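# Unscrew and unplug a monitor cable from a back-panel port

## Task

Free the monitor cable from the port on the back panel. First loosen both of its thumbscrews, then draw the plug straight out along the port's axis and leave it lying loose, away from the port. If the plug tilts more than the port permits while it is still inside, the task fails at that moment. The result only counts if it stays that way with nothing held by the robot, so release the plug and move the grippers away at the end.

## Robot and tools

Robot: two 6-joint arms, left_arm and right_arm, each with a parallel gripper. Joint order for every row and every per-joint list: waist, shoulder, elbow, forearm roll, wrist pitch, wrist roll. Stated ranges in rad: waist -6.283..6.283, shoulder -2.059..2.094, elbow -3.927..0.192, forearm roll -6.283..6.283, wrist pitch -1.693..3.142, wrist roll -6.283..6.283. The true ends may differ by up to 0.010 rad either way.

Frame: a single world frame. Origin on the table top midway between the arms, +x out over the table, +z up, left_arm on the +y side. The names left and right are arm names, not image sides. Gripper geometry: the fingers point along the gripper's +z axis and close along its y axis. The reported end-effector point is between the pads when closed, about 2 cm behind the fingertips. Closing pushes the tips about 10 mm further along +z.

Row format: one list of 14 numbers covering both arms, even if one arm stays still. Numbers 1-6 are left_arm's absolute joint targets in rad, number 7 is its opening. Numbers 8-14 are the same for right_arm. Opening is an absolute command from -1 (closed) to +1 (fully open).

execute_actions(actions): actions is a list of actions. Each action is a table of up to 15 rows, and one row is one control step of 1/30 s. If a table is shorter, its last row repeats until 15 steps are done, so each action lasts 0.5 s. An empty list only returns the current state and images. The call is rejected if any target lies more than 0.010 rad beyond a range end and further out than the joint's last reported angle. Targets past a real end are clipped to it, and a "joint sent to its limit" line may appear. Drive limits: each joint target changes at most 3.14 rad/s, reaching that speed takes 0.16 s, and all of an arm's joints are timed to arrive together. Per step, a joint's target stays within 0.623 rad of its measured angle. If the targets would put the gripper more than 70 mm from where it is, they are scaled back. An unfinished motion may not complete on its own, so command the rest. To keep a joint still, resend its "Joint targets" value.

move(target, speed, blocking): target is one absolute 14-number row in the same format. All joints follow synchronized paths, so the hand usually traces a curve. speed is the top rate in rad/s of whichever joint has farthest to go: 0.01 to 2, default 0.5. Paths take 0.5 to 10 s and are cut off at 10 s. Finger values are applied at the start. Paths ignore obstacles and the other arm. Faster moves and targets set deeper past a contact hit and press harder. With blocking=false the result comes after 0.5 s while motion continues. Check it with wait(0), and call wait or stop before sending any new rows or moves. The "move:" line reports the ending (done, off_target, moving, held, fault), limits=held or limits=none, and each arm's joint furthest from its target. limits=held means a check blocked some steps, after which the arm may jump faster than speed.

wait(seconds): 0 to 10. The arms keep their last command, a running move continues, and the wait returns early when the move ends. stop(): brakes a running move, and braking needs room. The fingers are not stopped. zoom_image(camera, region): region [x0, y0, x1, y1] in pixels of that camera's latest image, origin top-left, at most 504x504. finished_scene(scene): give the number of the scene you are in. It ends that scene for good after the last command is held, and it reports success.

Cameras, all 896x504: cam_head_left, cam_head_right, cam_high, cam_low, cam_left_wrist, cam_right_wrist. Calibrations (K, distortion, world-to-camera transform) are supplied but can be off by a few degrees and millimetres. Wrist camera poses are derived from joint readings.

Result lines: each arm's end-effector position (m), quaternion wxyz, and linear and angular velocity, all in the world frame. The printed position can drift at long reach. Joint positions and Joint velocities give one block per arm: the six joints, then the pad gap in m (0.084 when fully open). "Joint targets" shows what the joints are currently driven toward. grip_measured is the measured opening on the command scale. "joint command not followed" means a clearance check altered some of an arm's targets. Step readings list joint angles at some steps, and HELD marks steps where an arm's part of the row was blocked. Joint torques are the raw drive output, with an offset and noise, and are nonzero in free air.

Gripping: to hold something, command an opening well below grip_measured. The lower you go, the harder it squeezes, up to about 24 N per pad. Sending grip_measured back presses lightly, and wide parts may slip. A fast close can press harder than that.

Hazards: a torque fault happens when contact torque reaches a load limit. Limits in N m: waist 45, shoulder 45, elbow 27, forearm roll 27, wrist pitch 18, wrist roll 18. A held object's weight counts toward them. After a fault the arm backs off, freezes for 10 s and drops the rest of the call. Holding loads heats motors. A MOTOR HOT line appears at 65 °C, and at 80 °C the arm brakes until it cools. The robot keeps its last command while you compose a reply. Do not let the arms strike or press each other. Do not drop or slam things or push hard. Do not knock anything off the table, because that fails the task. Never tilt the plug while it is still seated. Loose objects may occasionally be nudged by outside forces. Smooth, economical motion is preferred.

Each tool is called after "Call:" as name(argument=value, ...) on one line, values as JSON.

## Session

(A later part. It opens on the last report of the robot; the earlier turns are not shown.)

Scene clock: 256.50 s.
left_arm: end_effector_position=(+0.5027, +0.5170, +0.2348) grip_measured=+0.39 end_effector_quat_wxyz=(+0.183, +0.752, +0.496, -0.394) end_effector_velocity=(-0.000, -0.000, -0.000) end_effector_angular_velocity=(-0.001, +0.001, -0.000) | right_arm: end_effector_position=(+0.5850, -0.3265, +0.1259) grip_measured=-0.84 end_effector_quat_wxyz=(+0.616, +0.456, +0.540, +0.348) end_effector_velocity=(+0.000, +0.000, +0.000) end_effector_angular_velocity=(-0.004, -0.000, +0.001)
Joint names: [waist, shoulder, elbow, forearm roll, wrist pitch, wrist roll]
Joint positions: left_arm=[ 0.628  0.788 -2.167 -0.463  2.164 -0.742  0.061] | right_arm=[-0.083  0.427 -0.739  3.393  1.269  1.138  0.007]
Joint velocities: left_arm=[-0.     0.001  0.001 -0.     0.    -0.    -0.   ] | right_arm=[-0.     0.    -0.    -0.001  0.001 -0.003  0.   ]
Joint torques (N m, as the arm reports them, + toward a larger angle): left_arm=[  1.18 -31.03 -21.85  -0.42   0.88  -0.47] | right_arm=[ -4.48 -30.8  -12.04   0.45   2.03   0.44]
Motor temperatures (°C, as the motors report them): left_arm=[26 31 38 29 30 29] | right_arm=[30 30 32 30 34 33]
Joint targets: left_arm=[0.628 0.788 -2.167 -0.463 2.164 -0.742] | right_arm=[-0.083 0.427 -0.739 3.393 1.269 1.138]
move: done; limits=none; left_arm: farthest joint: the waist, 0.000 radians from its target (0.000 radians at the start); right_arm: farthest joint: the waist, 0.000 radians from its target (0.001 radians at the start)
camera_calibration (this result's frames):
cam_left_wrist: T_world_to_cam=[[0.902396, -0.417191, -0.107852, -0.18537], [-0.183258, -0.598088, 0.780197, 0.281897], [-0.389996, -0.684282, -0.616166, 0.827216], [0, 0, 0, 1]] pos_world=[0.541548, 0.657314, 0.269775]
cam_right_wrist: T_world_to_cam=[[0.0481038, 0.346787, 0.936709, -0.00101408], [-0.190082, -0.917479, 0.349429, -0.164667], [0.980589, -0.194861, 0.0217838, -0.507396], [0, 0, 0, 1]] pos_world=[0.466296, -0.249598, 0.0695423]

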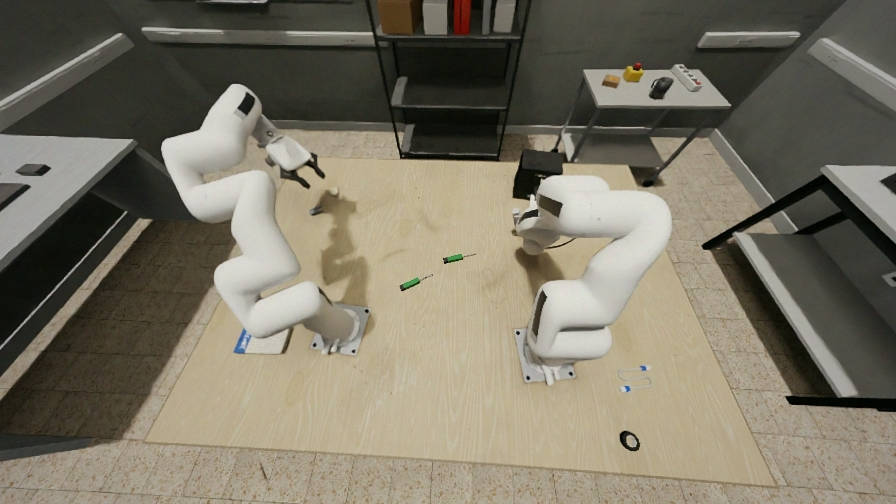

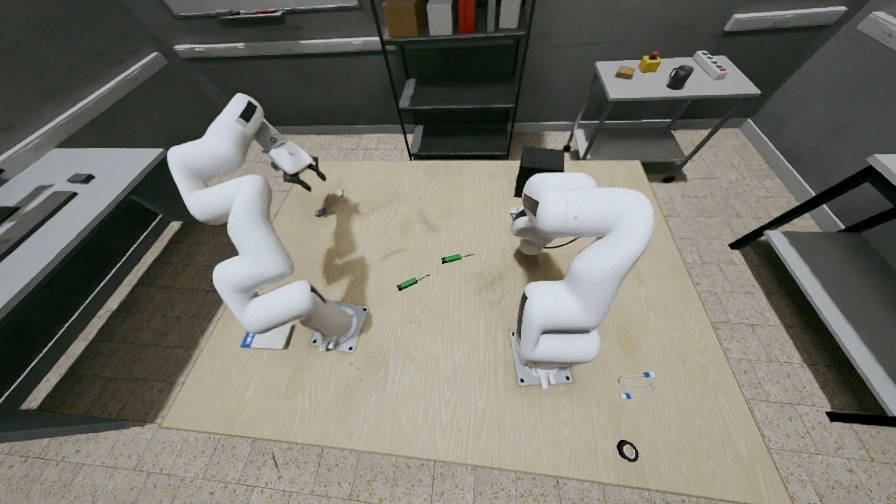

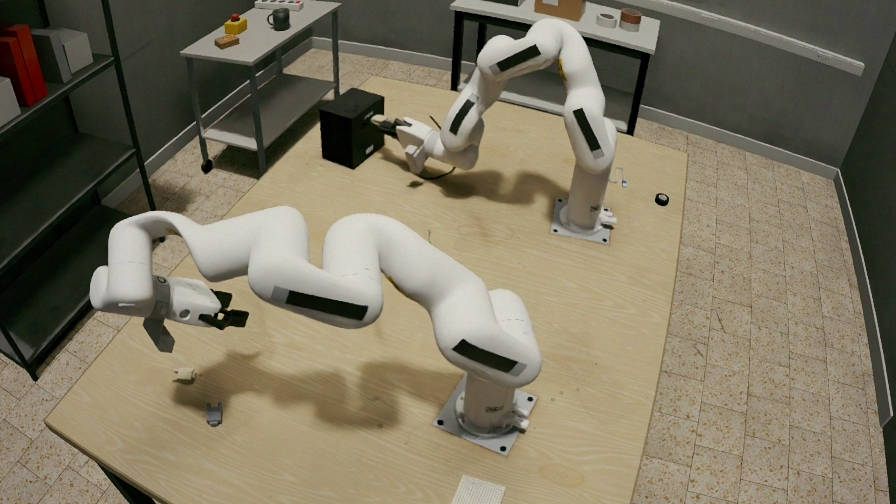

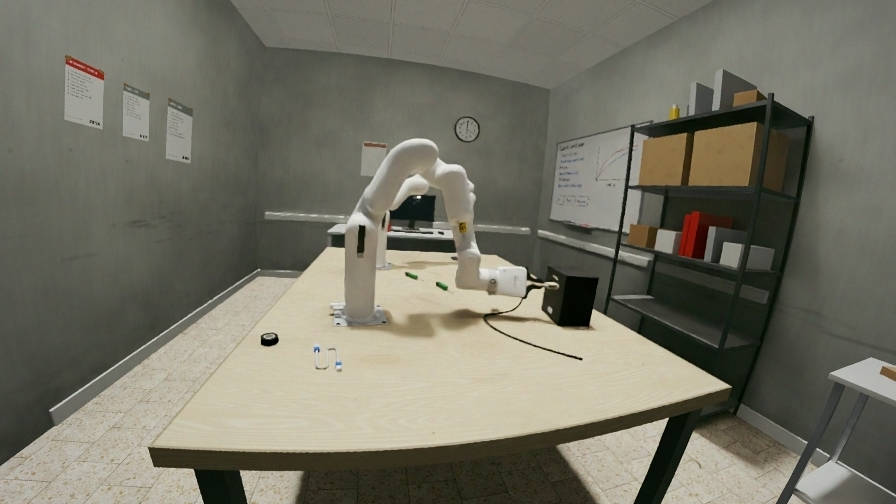

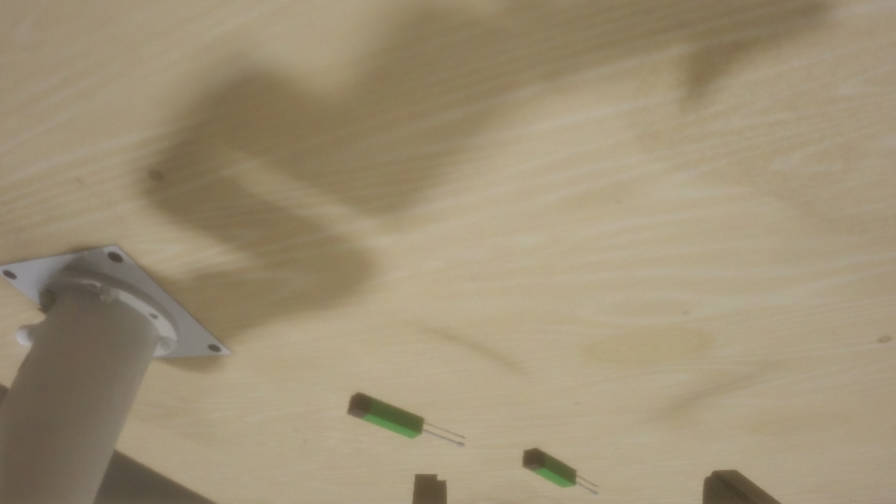

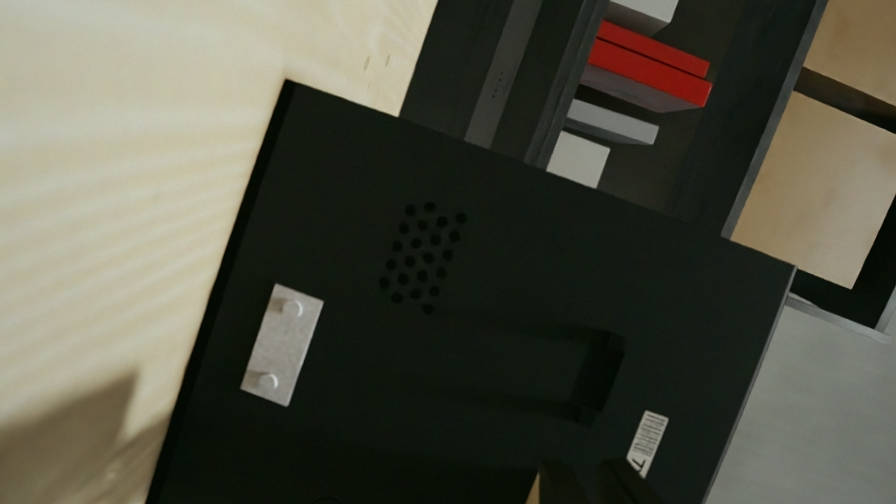

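Call:
execute_actions(actions=[[[0.628,0.788,-2.167,-0.463,2.164,-0.742,0.4,-0.083,0.4155,-0.737,3.393,1.26,1.49,-0.55]],[[0.628,0.788,-2.167,-0.463,2.164,-0.742,0.4,-0.05,0.348,-0.601,3.404,1.326,1.49,1]],[[0.628,0.788,-2.167,-0.463,2.164,-0.742,0.4,-0.05,0.348,-0.601,3.404,1.326,1.49,1]],[[0.628,0.788,-2.167,-0.463,2.164,-0.742,0.4,-0.205,0.324,-0.56,3.265,1.336,1.537,1]],[[0.628,0.788,-2.167,-0.463,2.164,-0.742,0.4,-0.205,0.324,-0.56,3.265,1.336,1.537,1]],[[0.628,0.788,-2.167,-0.463,2.164,-0.742,0.4,-0.205,0.324,-0.56,3.265,1.336,1.537,-0.55]],[[0.628,0.788,-2.167,-0.463,2.164,-0.742,0.4,-0.205,0.324,-0.56,3.265,1.336,1.537,-0.55]],[[0.628,0.788,-2.167,-0.463,2.164,-0.742,0.4,-0.2095,0.412,-0.7088,3.255,1.2755,1.887,-0.55]],[[0.628,0.788,-2.167,-0.463,2.164,-0.742,0.4,-0.2095,0.412,-0.7088,3.255,1.2755,1.887,-0.55]],[[0.628,0.788,-2.167,-0.463,2.164,-0.742,0.4,-0.2095,0.412,-0.7088,3.255,1.2755,1.887,-1]],[[0.628,0.788,-2.167,-0.463,2.164,-0.742,0.4,-0.2095,0.412,-0.7088,3.255,1.2755,1.887,-1]]])

Call:
move(target=[0.628,0.788,-2.167,-0.463,2.164,-0.742,0.4,-0.21,0.388,-0.7042,3.255,1.2565,1.187,-1], speed=0.4)

Scene clock: 288.03 s.
left_arm: end_effector_position=(+0.5027, +0.5170, +0.2348) grip_measured=+0.39 end_effector_quat_wxyz=(+0.183, +0.752, +0.496, -0.394) end_effector_velocity=(+0.000, -0.000, +0.000) end_effector_angular_velocity=(+0.000, -0.001, -0.000) | right_arm: end_effector_position=(+0.5760, -0.3714, +0.1253) grip_measured=-0.84 end_effector_quat_wxyz=(+0.456, +0.614, +0.352, +0.540) end_effector_velocity=(-0.000, +0.000, -0.000) end_effector_angular_velocity=(+0.002, +0.000, +0.001)
Joint names: [waist, shoulder, elbow, forearm roll, wrist pitch, wrist roll]
Joint positions: left_arm=[ 0.628  0.788 -2.167 -0.463  2.164 -0.742  0.061] | right_arm=[-0.209  0.412 -0.709  3.255  1.275  1.887  0.007]
Joint velocities: left_arm=[-0.    -0.001  0.001 -0.    -0.     0.     0.   ] | right_arm=[ 0.     0.     0.    -0.001 -0.     0.002 -0.   ]
Joint torques (N m, as the arm reports them, + toward a larger angle): left_arm=[  0.56 -30.2  -22.48  -0.73   0.61  -0.82] | right_arm=[ -2.74 -33.42 -12.47   0.2    2.55   0.52]
Motor temperatures (°C, as the motors report them): left_arm=[26 31 38 29 30 29] | right_arm=[29 30 31 30 34 33]
Joint targets: left_arm=[0.628 0.788 -2.167 -0.463 2.164 -0.742] | right_arm=[-0.210 0.412 -0.709 3.255 1.276 1.887]
Step readings (joint positions; steps 1 to 15: 1st action; 16 to 30: 2nd action; 31 to 45: 3rd action; 46 to 60: 4th action; 61 to 75: 5th action; 76 to 90: 6th action; 91 to 105: 7th action; 106 to 120: 8th action; 121 to 135: 9th action; 136 to 150: 10th action; 151 to 165: 11th action):
0: left_arm=[0.628 0.788 -2.167 -0.463 2.164 -0.742] | right_arm=[-0.083 0.427 -0.739 3.393 1.269 1.138]
1: left_arm=[0.628 0.788 -2.167 -0.463 2.164 -0.742] | right_arm=[-0.083 0.427 -0.739 3.393 1.269 1.139]
2: left_arm=[0.628 0.788 -2.167 -0.463 2.164 -0.742] | right_arm=[-0.083 0.427 -0.739 3.393 1.269 1.145]
4: left_arm=[0.628 0.788 -2.167 -0.463 2.164 -0.742] | right_arm=[-0.084 0.425 -0.738 3.393 1.268 1.196]
8: left_arm=[0.628 0.788 -2.167 -0.463 2.164 -0.742] | right_arm=[-0.083 0.418 -0.738 3.393 1.263 1.396]
15: left_arm=[0.628 0.788 -2.167 -0.463 2.164 -0.742] | right_arm=[-0.083 0.416 -0.737 3.393 1.260 1.483]
16: left_arm=[0.628 0.788 -2.167 -0.463 2.164 -0.742] | right_arm=[-0.083 0.415 -0.737 3.393 1.261 1.485]
17: left_arm=[0.628 0.788 -2.167 -0.463 2.164 -0.742] | right_arm=[-0.082 0.413 -0.731 3.394 1.264 1.487]
19: left_arm=[0.628 0.788 -2.167 -0.463 2.164 -0.742] | right_arm=[-0.072 0.390 -0.689 3.397 1.286 1.488]
23: left_arm=[0.628 0.788 -2.167 -0.463 2.164 -0.742] | right_arm=[-0.053 0.357 -0.615 3.403 1.317 1.490]
30: left_arm=[0.628 0.788 -2.167 -0.463 2.164 -0.742] | right_arm=[-0.050 0.349 -0.603 3.404 1.325 1.490]
31: left_arm=[0.628 0.788 -2.167 -0.463 2.164 -0.742] | right_arm=[-0.050 0.349 -0.602 3.404 1.326 1.490]
32: left_arm=[0.628 0.788 -2.167 -0.463 2.164 -0.742] | right_arm=[-0.050 0.348 -0.602 3.404 1.326 1.490]
34: left_arm=[0.628 0.788 -2.167 -0.463 2.164 -0.742] | right_arm=[-0.050 0.348 -0.602 3.404 1.326 1.490]
38: left_arm=[0.628 0.788 -2.167 -0.463 2.164 -0.742] | right_arm=[-0.050 0.348 -0.601 3.404 1.326 1.490]
45: left_arm=[0.628 0.788 -2.167 -0.463 2.164 -0.742] | right_arm=[-0.050 0.348 -0.601 3.404 1.326 1.490]
46: left_arm=[0.628 0.788 -2.167 -0.463 2.164 -0.742] | right_arm=[-0.050 0.348 -0.601 3.403 1.326 1.490]
47: left_arm=[0.628 0.788 -2.167 -0.463 2.164 -0.742] | right_arm=[-0.055 0.347 -0.600 3.398 1.326 1.492]
49: left_arm=[0.628 0.788 -2.167 -0.463 2.164 -0.742] | right_arm=[-0.099 0.340 -0.588 3.356 1.329 1.506]
53: left_arm=[0.628 0.788 -2.167 -0.463 2.164 -0.742] | right_arm=[-0.188 0.327 -0.565 3.284 1.335 1.530]
60: left_arm=[0.628 0.788 -2.167 -0.463 2.164 -0.742] | right_arm=[-0.203 0.324 -0.560 3.266 1.336 1.537]
61: left_arm=[0.628 0.788 -2.167 -0.463 2.164 -0.742] | right_arm=[-0.203 0.324 -0.560 3.266 1.336 1.537]
62: left_arm=[0.628 0.788 -2.167 -0.463 2.164 -0.742] | right_arm=[-0.204 0.324 -0.560 3.266 1.336 1.537]
64: left_arm=[0.628 0.788 -2.167 -0.463 2.164 -0.742] | right_arm=[-0.204 0.324 -0.560 3.265 1.336 1.537]
68: left_arm=[0.628 0.788 -2.167 -0.463 2.164 -0.742] | right_arm=[-0.205 0.324 -0.560 3.265 1.336 1.537]
75: left_arm=[0.628 0.788 -2.167 -0.463 2.164 -0.742] | right_arm=[-0.205 0.324 -0.560 3.265 1.336 1.537]
76: left_arm=[0.628 0.788 -2.167 -0.463 2.164 -0.742] | right_arm=[-0.205 0.324 -0.560 3.265 1.336 1.537]
77: left_arm=[0.628 0.788 -2.167 -0.463 2.164 -0.742] | right_arm=[-0.205 0.324 -0.560 3.265 1.336 1.537]
79: left_arm=[0.628 0.788 -2.167 -0.463 2.164 -0.742] | right_arm=[-0.205 0.324 -0.560 3.265 1.336 1.537]
83: left_arm=[0.628 0.788 -2.167 -0.463 2.164 -0.742] | right_arm=[-0.205 0.324 -0.560 3.265 1.336 1.537]
90: left_arm=[0.628 0.788 -2.167 -0.463 2.164 -0.742] | right_arm=[-0.205 0.324 -0.560 3.265 1.336 1.537]
91: left_arm=[0.628 0.788 -2.167 -0.463 2.164 -0.742] | right_arm=[-0.205 0.324 -0.560 3.265 1.336 1.537]
92: left_arm=[0.628 0.788 -2.167 -0.463 2.164 -0.742] | right_arm=[-0.205 0.324 -0.560 3.265 1.336 1.537]
94: left_arm=[0.628 0.788 -2.167 -0.463 2.164 -0.742] | right_arm=[-0.205 0.324 -0.560 3.265 1.336 1.537]
98: left_arm=[0.628 0.788 -2.167 -0.463 2.164 -0.742] | right_arm=[-0.205 0.324 -0.560 3.265 1.336 1.537]
105: left_arm=[0.628 0.788 -2.167 -0.463 2.164 -0.742] | right_arm=[-0.205 0.324 -0.560 3.265 1.336 1.537]
106: left_arm=[0.628 0.788 -2.167 -0.463 2.164 -0.742] | right_arm=[-0.205 0.324 -0.560 3.265 1.336 1.538]
107: left_arm=[0.628 0.788 -2.167 -0.463 2.164 -0.742] | right_arm=[-0.205 0.325 -0.562 3.265 1.335 1.544]
109: left_arm=[0.628 0.788 -2.167 -0.463 2.164 -0.742] | right_arm=[-0.206 0.338 -0.582 3.263 1.326 1.595]
113: left_arm=[0.628 0.788 -2.167 -0.463 2.164 -0.742] | right_arm=[-0.208 0.389 -0.671 3.258 1.292 1.794]
120: left_arm=[0.628 0.788 -2.167 -0.463 2.164 -0.742] | right_arm=[-0.209 0.411 -0.705 3.255 1.276 1.881]
121: left_arm=[0.628 0.788 -2.167 -0.463 2.164 -0.742] | right_arm=[-0.209 0.411 -0.706 3.255 1.276 1.882]
122: left_arm=[0.628 0.788 -2.167 -0.463 2.164 -0.742] | right_arm=[-0.209 0.411 -0.707 3.255 1.276 1.884]
124: left_arm=[0.628 0.788 -2.167 -0.463 2.164 -0.742] | right_arm=[-0.210 0.412 -0.708 3.255 1.276 1.885]
128: left_arm=[0.628 0.788 -2.167 -0.463 2.164 -0.742] | right_arm=[-0.210 0.412 -0.708 3.255 1.275 1.887]
135: left_arm=[0.628 0.788 -2.167 -0.463 2.164 -0.742] | right_arm=[-0.210 0.412 -0.709 3.255 1.275 1.887]
136: left_arm=[0.628 0.788 -2.167 -0.463 2.164 -0.742] | right_arm=[-0.209 0.412 -0.709 3.255 1.275 1.887]
137: left_arm=[0.628 0.788 -2.167 -0.463 2.164 -0.742] | right_arm=[-0.209 0.412 -0.709 3.255 1.275 1.887]
139: left_arm=[0.628 0.788 -2.167 -0.463 2.164 -0.742] | right_arm=[-0.209 0.412 -0.709 3.255 1.275 1.887]
143: left_arm=[0.628 0.788 -2.167 -0.463 2.164 -0.742] | right_arm=[-0.209 0.412 -0.709 3.255 1.275 1.887]
150: left_arm=[0.628 0.788 -2.167 -0.463 2.164 -0.742] | right_arm=[-0.209 0.412 -0.709 3.255 1.275 1.887]
151: left_arm=[0.628 0.788 -2.167 -0.463 2.164 -0.742] | right_arm=[-0.209 0.412 -0.709 3.255 1.275 1.887]
152: left_arm=[0.628 0.788 -2.167 -0.463 2.164 -0.742] | right_arm=[-0.209 0.412 -0.709 3.255 1.275 1.887]
154: left_arm=[0.628 0.788 -2.167 -0.463 2.164 -0.742] | right_arm=[-0.209 0.412 -0.709 3.255 1.275 1.887]
158: left_arm=[0.628 0.788 -2.167 -0.463 2.164 -0.742] | right_arm=[-0.209 0.412 -0.709 3.255 1.275 1.887]
165: Joint positions above
camera_calibration (this result's frames):
cam_left_wrist: T_world_to_cam=[[0.902396, -0.417191, -0.107852, -0.18537], [-0.183258, -0.598088, 0.780197, 0.281897], [-0.389996, -0.684282, -0.616166, 0.827216], [0, 0, 0, 1]] pos_world=[0.541548, 0.657314, 0.269775]
cam_right_wrist: T_world_to_cam=[[-0.0770676, -0.332662, 0.939892, -0.165069], [-0.185642, -0.921423, -0.341347, -0.124797], [0.979591, -0.20079, 0.00925584, -0.507311], [0, 0, 0, 1]] pos_world=[0.461068, -0.271766, 0.117244]

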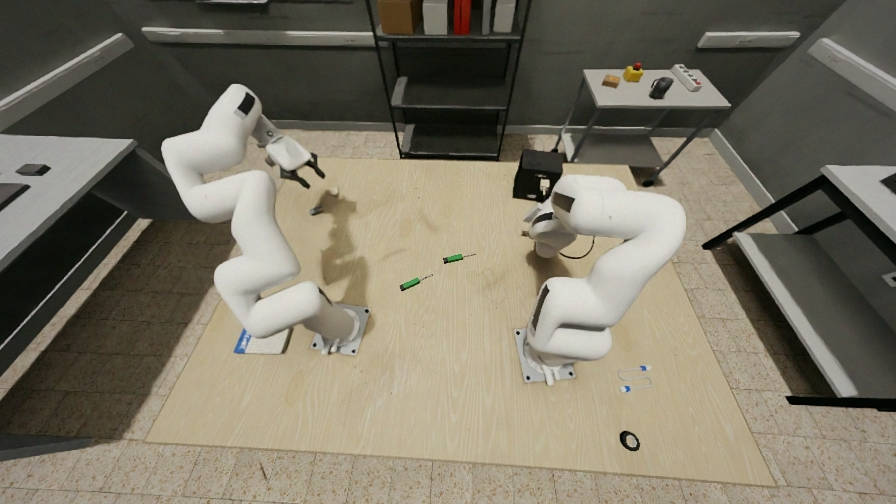

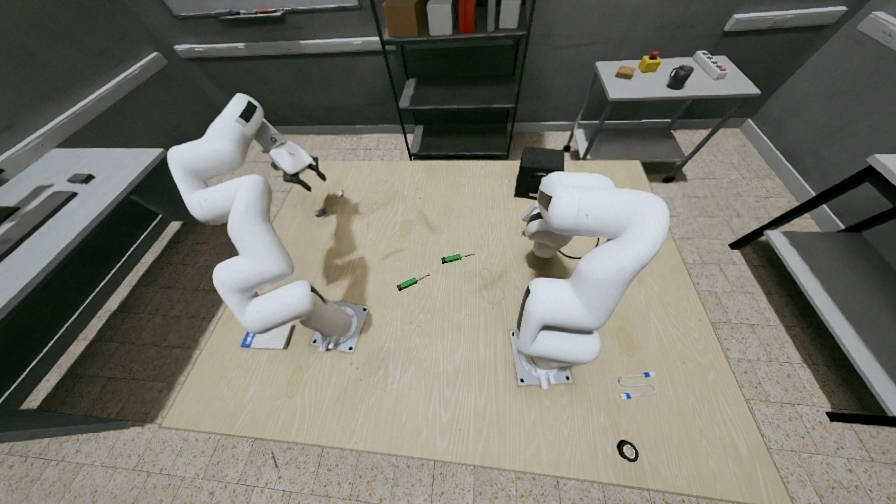

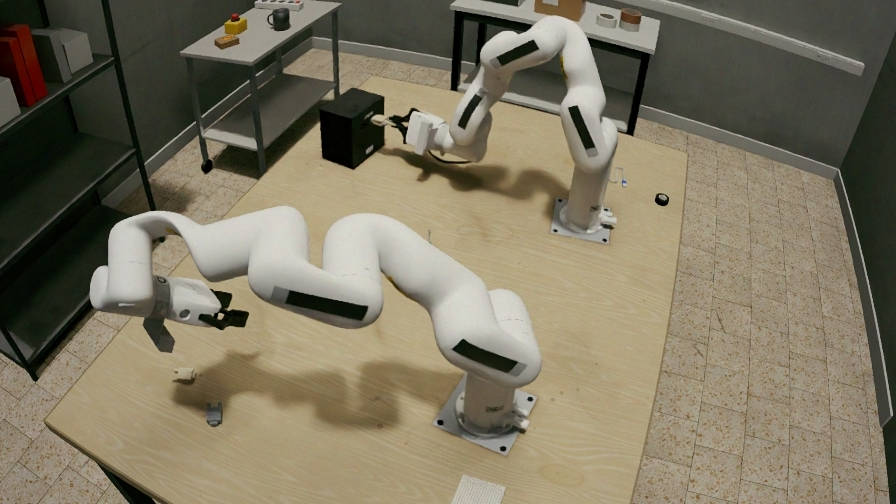

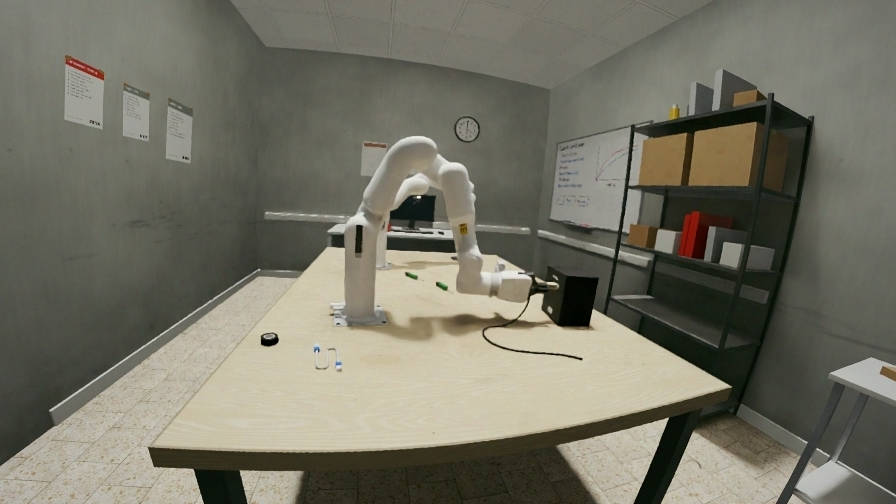

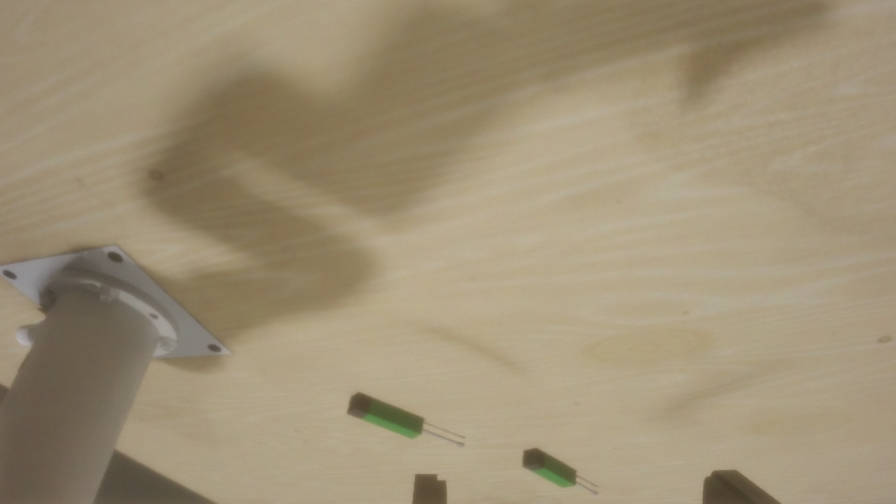

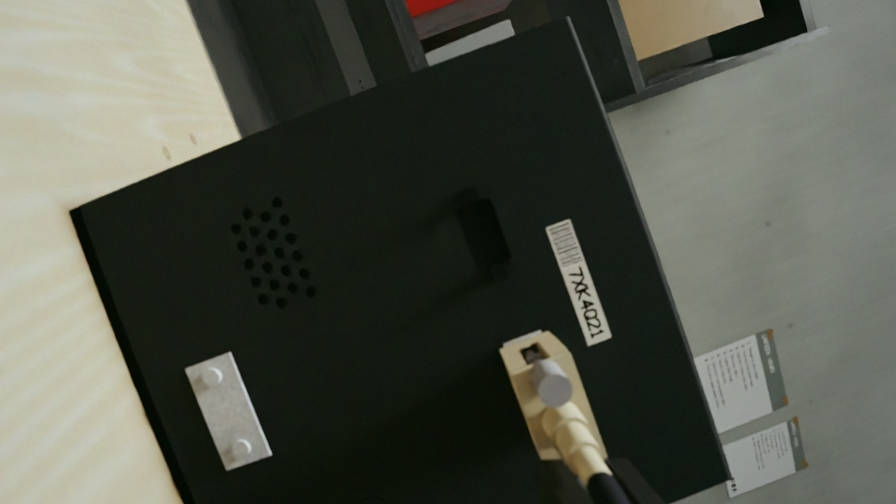

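Scene clock: 290.30 s.
left_arm: end_effector_position=(+0.5027, +0.5170, +0.2348) grip_measured=+0.39 end_effector_quat_wxyz=(+0.183, +0.752, +0.496, -0.394) end_effector_velocity=(-0.000, -0.001, +0.000) end_effector_angular_velocity=(-0.000, +0.000, -0.001) | right_arm: end_effector_position=(+0.5762, -0.3712, +0.1328) grip_measured=-0.84 end_effector_quat_wxyz=(+0.613, +0.456, +0.540, +0.352) end_effector_velocity=(-0.000, -0.001, -0.000) end_effector_angular_velocity=(-0.004, +0.002, -0.001)
Joint names: [waist, shoulder, elbow, forearm roll, wrist pitch, wrist roll]
Joint positions: left_arm=[ 0.628  0.788 -2.167 -0.463  2.164 -0.742  0.061] | right_arm=[-0.21   0.388 -0.704  3.255  1.257  1.187  0.007]
Joint velocities: left_arm=[-0.001 -0.001  0.001 -0.     0.    -0.     0.   ] | right_arm=[-0.001  0.001  0.     0.001 -0.    -0.004  0.   ]
Joint torques (N m, as the arm reports them, + toward a larger angle): left_arm=[  1.   -30.15 -22.24  -0.91   0.32  -0.47] | right_arm=[ -2.9  -28.21 -14.42  -0.16   1.44   0.33]
Motor temperatures (°C, as the motors report them): left_arm=[26 31 38 29 30 29] | right_arm=[29 30 31 30 34 33]
Joint targets: left_arm=[0.628 0.788 -2.167 -0.463 2.164 -0.742] | right_arm=[-0.210 0.388 -0.704 3.255 1.257 1.187]
move: done; limits=none; left_arm: farthest joint: the waist, 0.000 radians from its target (0.000 radians at the start); right_arm: farthest joint: the waist, 0.000 radians from its target (0.001 radians at the start)
camera_calibration (this result's frames):
cam_left_wrist: T_world_to_cam=[[0.902396, -0.417192, -0.107852, -0.18537], [-0.183258, -0.598088, 0.780197, 0.281897], [-0.389996, -0.684282, -0.616166, 0.827216], [0, 0, 0, 1]] pos_world=[0.541548, 0.657314, 0.269775]
cam_right_wrist: T_world_to_cam=[[0.0453025, 0.339788, 0.93941, 0.00709621], [-0.185023, -0.921252, 0.342142, -0.213104], [0.981689, -0.189313, 0.0211336, -0.506077], [0, 0, 0, 1]] pos_world=[0.45706, -0.29454, 0.0769407]

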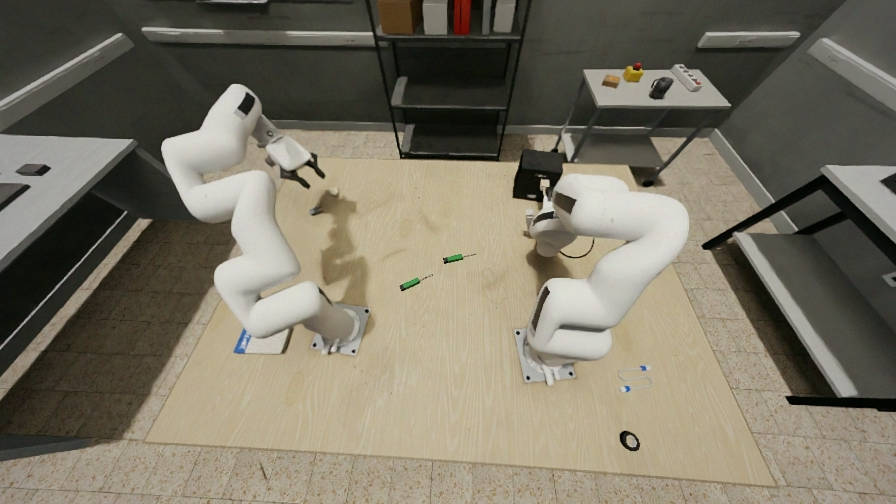

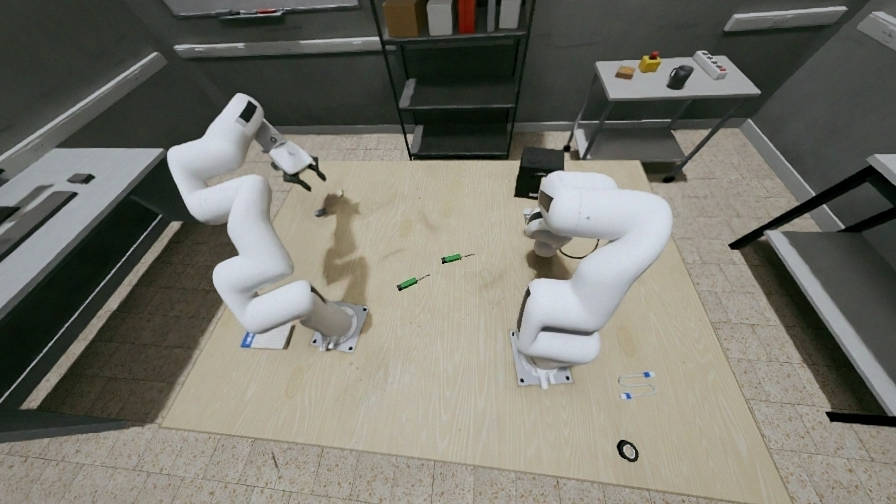

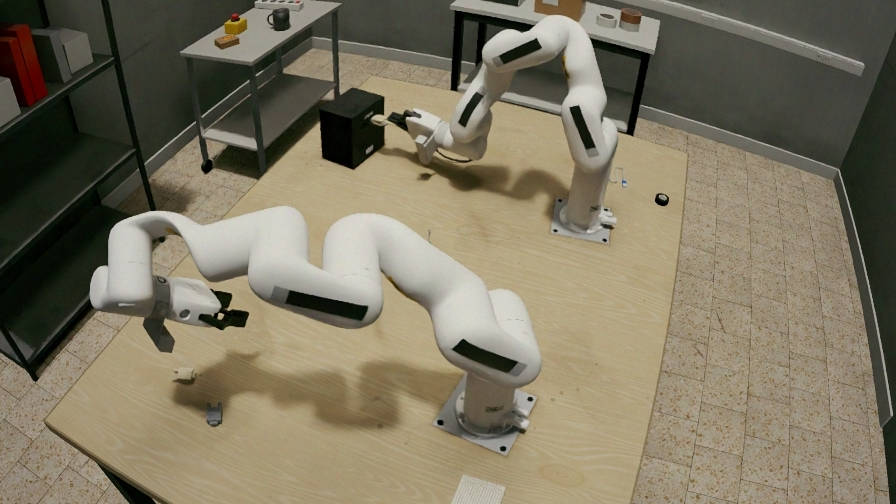

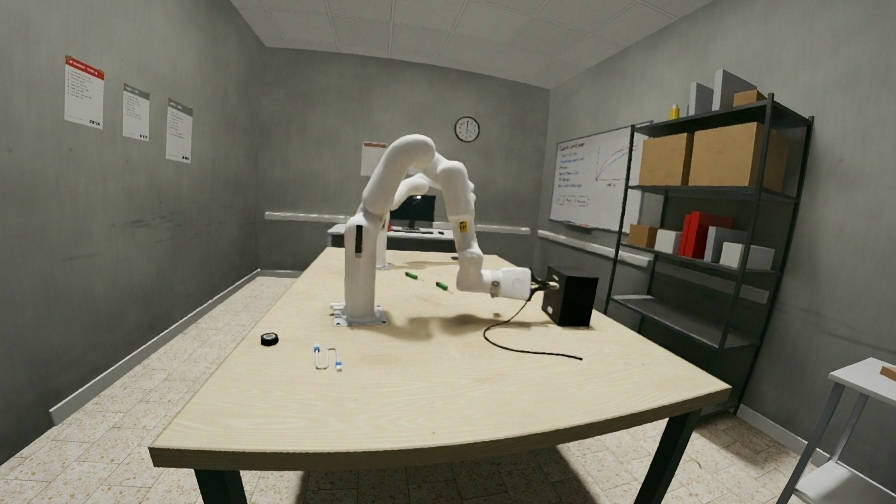

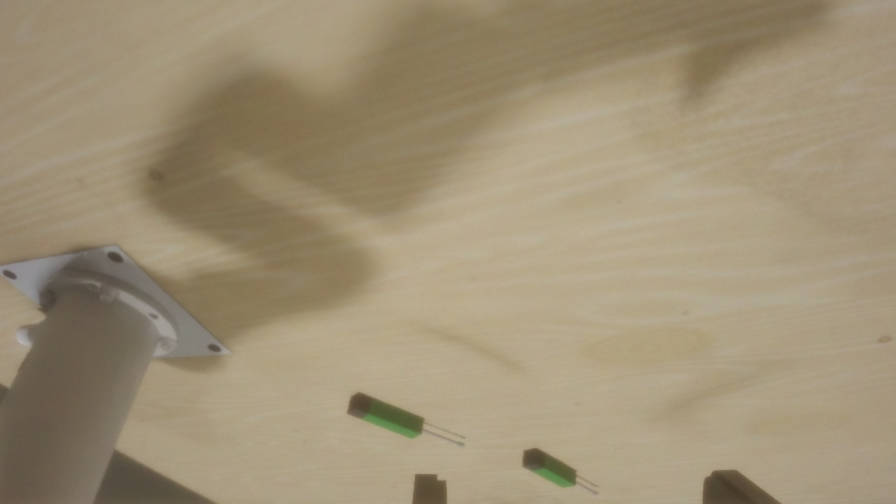

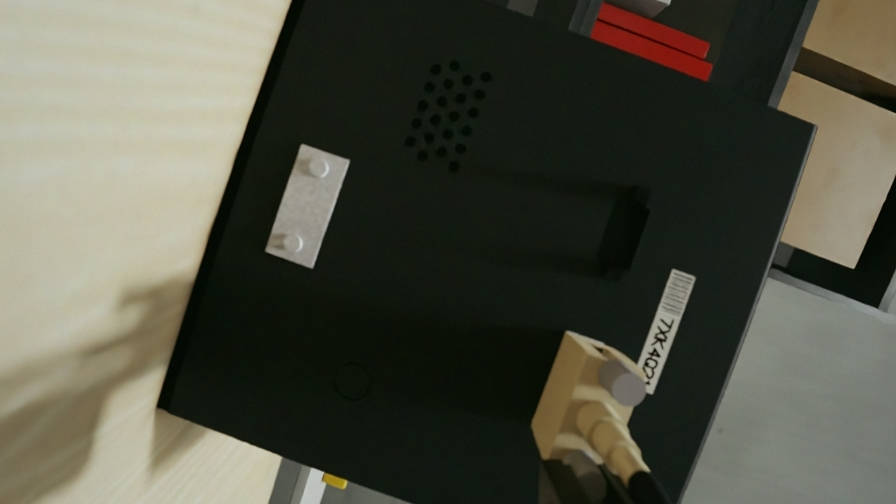

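Call:
execute_actions(actions=[])

Scene clock: 321.33 s.
left_arm: end_effector_position=(+0.5027, +0.5170, +0.2348) grip_measured=+0.39 end_effector_quat_wxyz=(+0.183, +0.752, +0.496, -0.394) end_effector_velocity=(-0.000, +0.000, +0.000) end_effector_angular_velocity=(+0.001, -0.000, +0.000) | right_arm: end_effector_position=(+0.5761, -0.3714, +0.1327) grip_measured=-0.84 end_effector_quat_wxyz=(+0.613, +0.456, +0.540, +0.352) end_effector_velocity=(-0.000, -0.000, -0.000) end_effector_angular_velocity=(-0.001, +0.000, -0.000)
Joint names: [waist, shoulder, elbow, forearm roll, wrist pitch, wrist roll]
Joint positions: left_arm=[ 0.628  0.788 -2.167 -0.463  2.164 -0.742  0.061] | right_arm=[-0.21   0.388 -0.704  3.255  1.256  1.187  0.007]
Joint velocities: left_arm=[ 0.001 -0.    -0.     0.001 -0.    -0.     0.   ] | right_arm=[-0.     0.     0.    -0.    -0.    -0.001 -0.   ]
Joint torques (N m, as the arm reports them, + toward a larger angle): left_arm=[  0.75 -30.25 -22.16  -0.65   0.61  -0.57] | right_arm=[ -3.55 -28.14 -14.52   0.     1.7    0.37]
Motor temperatures (°C, as the motors report them): left_arm=[26 31 38 29 30 29] | right_arm=[29 30 31 30 34 33]
Joint targets: left_arm=[0.628 0.788 -2.167 -0.463 2.164 -0.742] | right_arm=[-0.210 0.388 -0.704 3.255 1.257 1.187]
camera_calibration (this result's frames):
cam_left_wrist: T_world_to_cam=[[0.902396, -0.417192, -0.107852, -0.18537], [-0.183258, -0.598088, 0.780197, 0.281897], [-0.389996, -0.684282, -0.616166, 0.827216], [0, 0, 0, 1]] pos_world=[0.541548, 0.657314, 0.269775]
cam_right_wrist: T_world_to_cam=[[0.04563, 0.339939, 0.93934, 0.00710064], [-0.185368, -0.921107, 0.342345, -0.213051], [0.981609, -0.189745, 0.0209836, -0.506164], [0, 0, 0, 1]] pos_world=[0.457038, -0.294699, 0.0768883]

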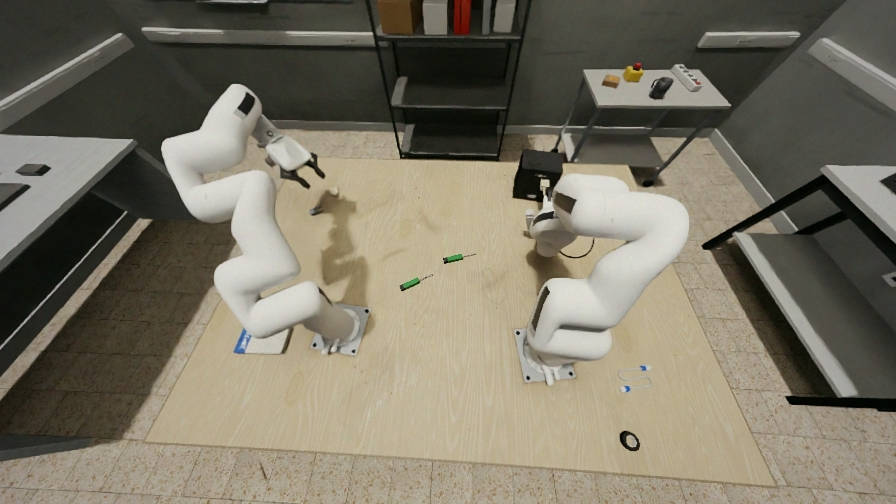

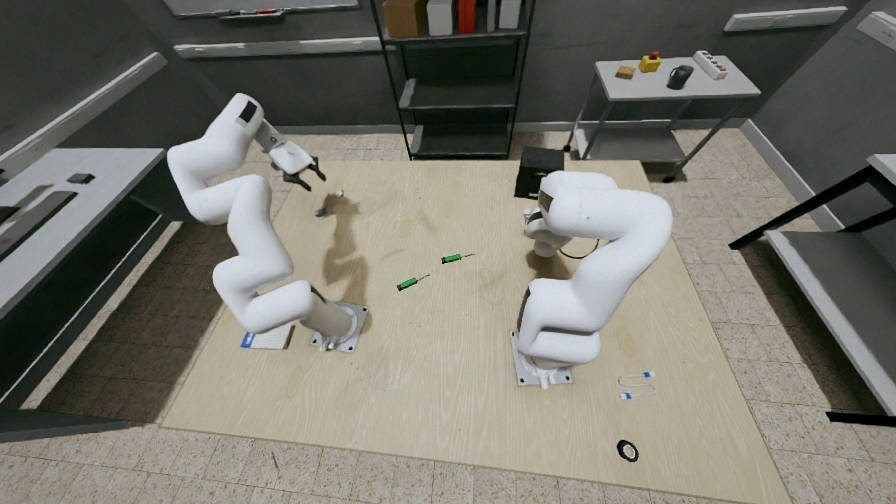

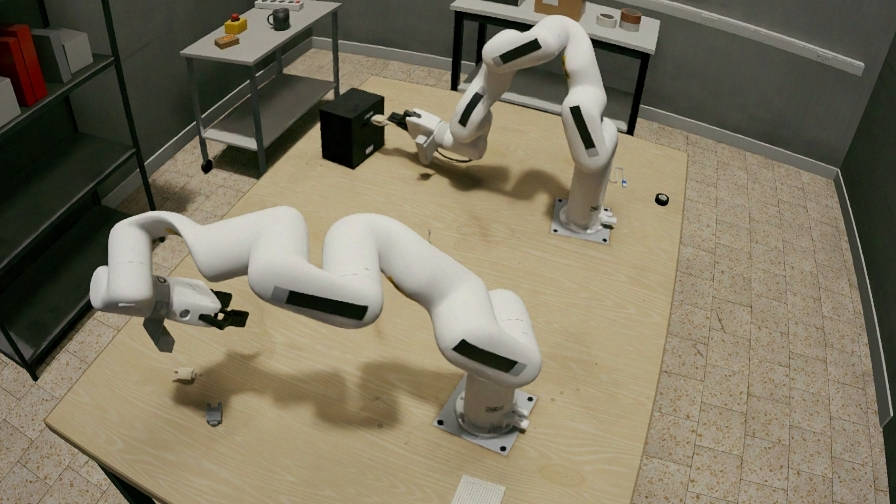

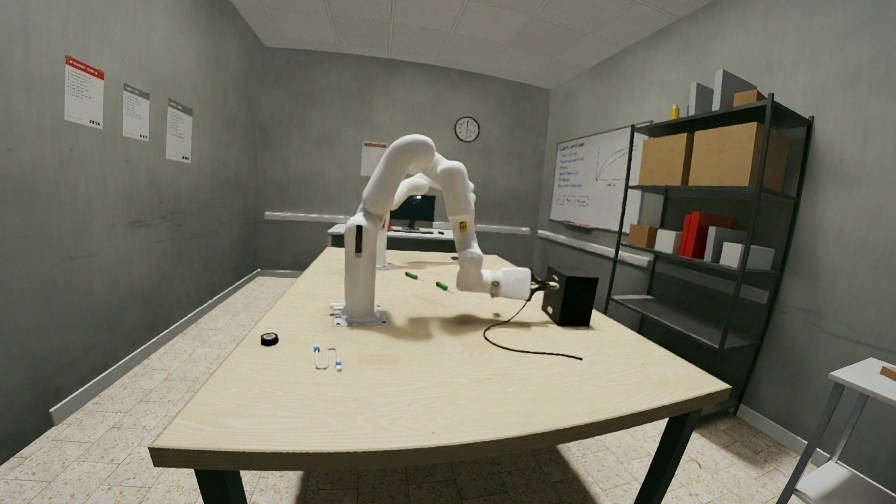

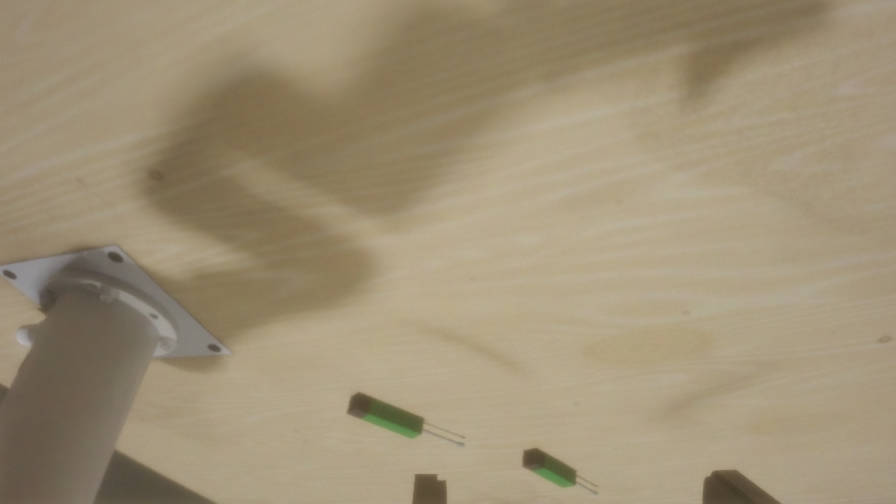

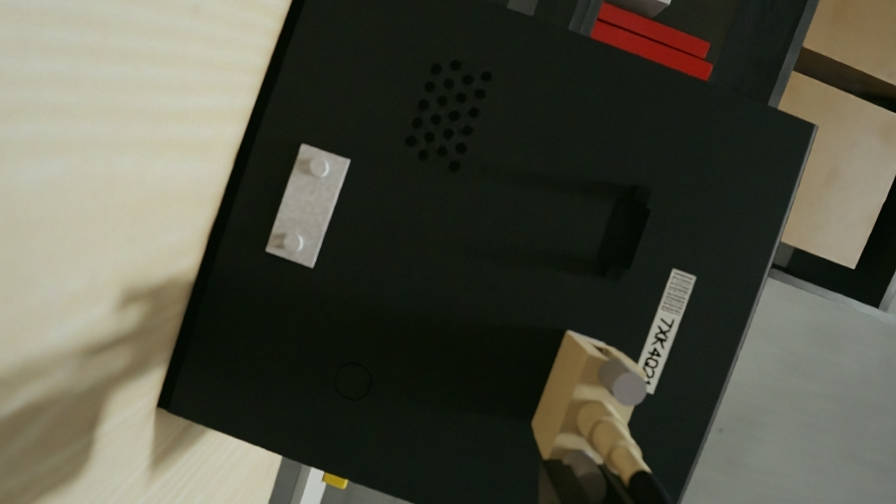

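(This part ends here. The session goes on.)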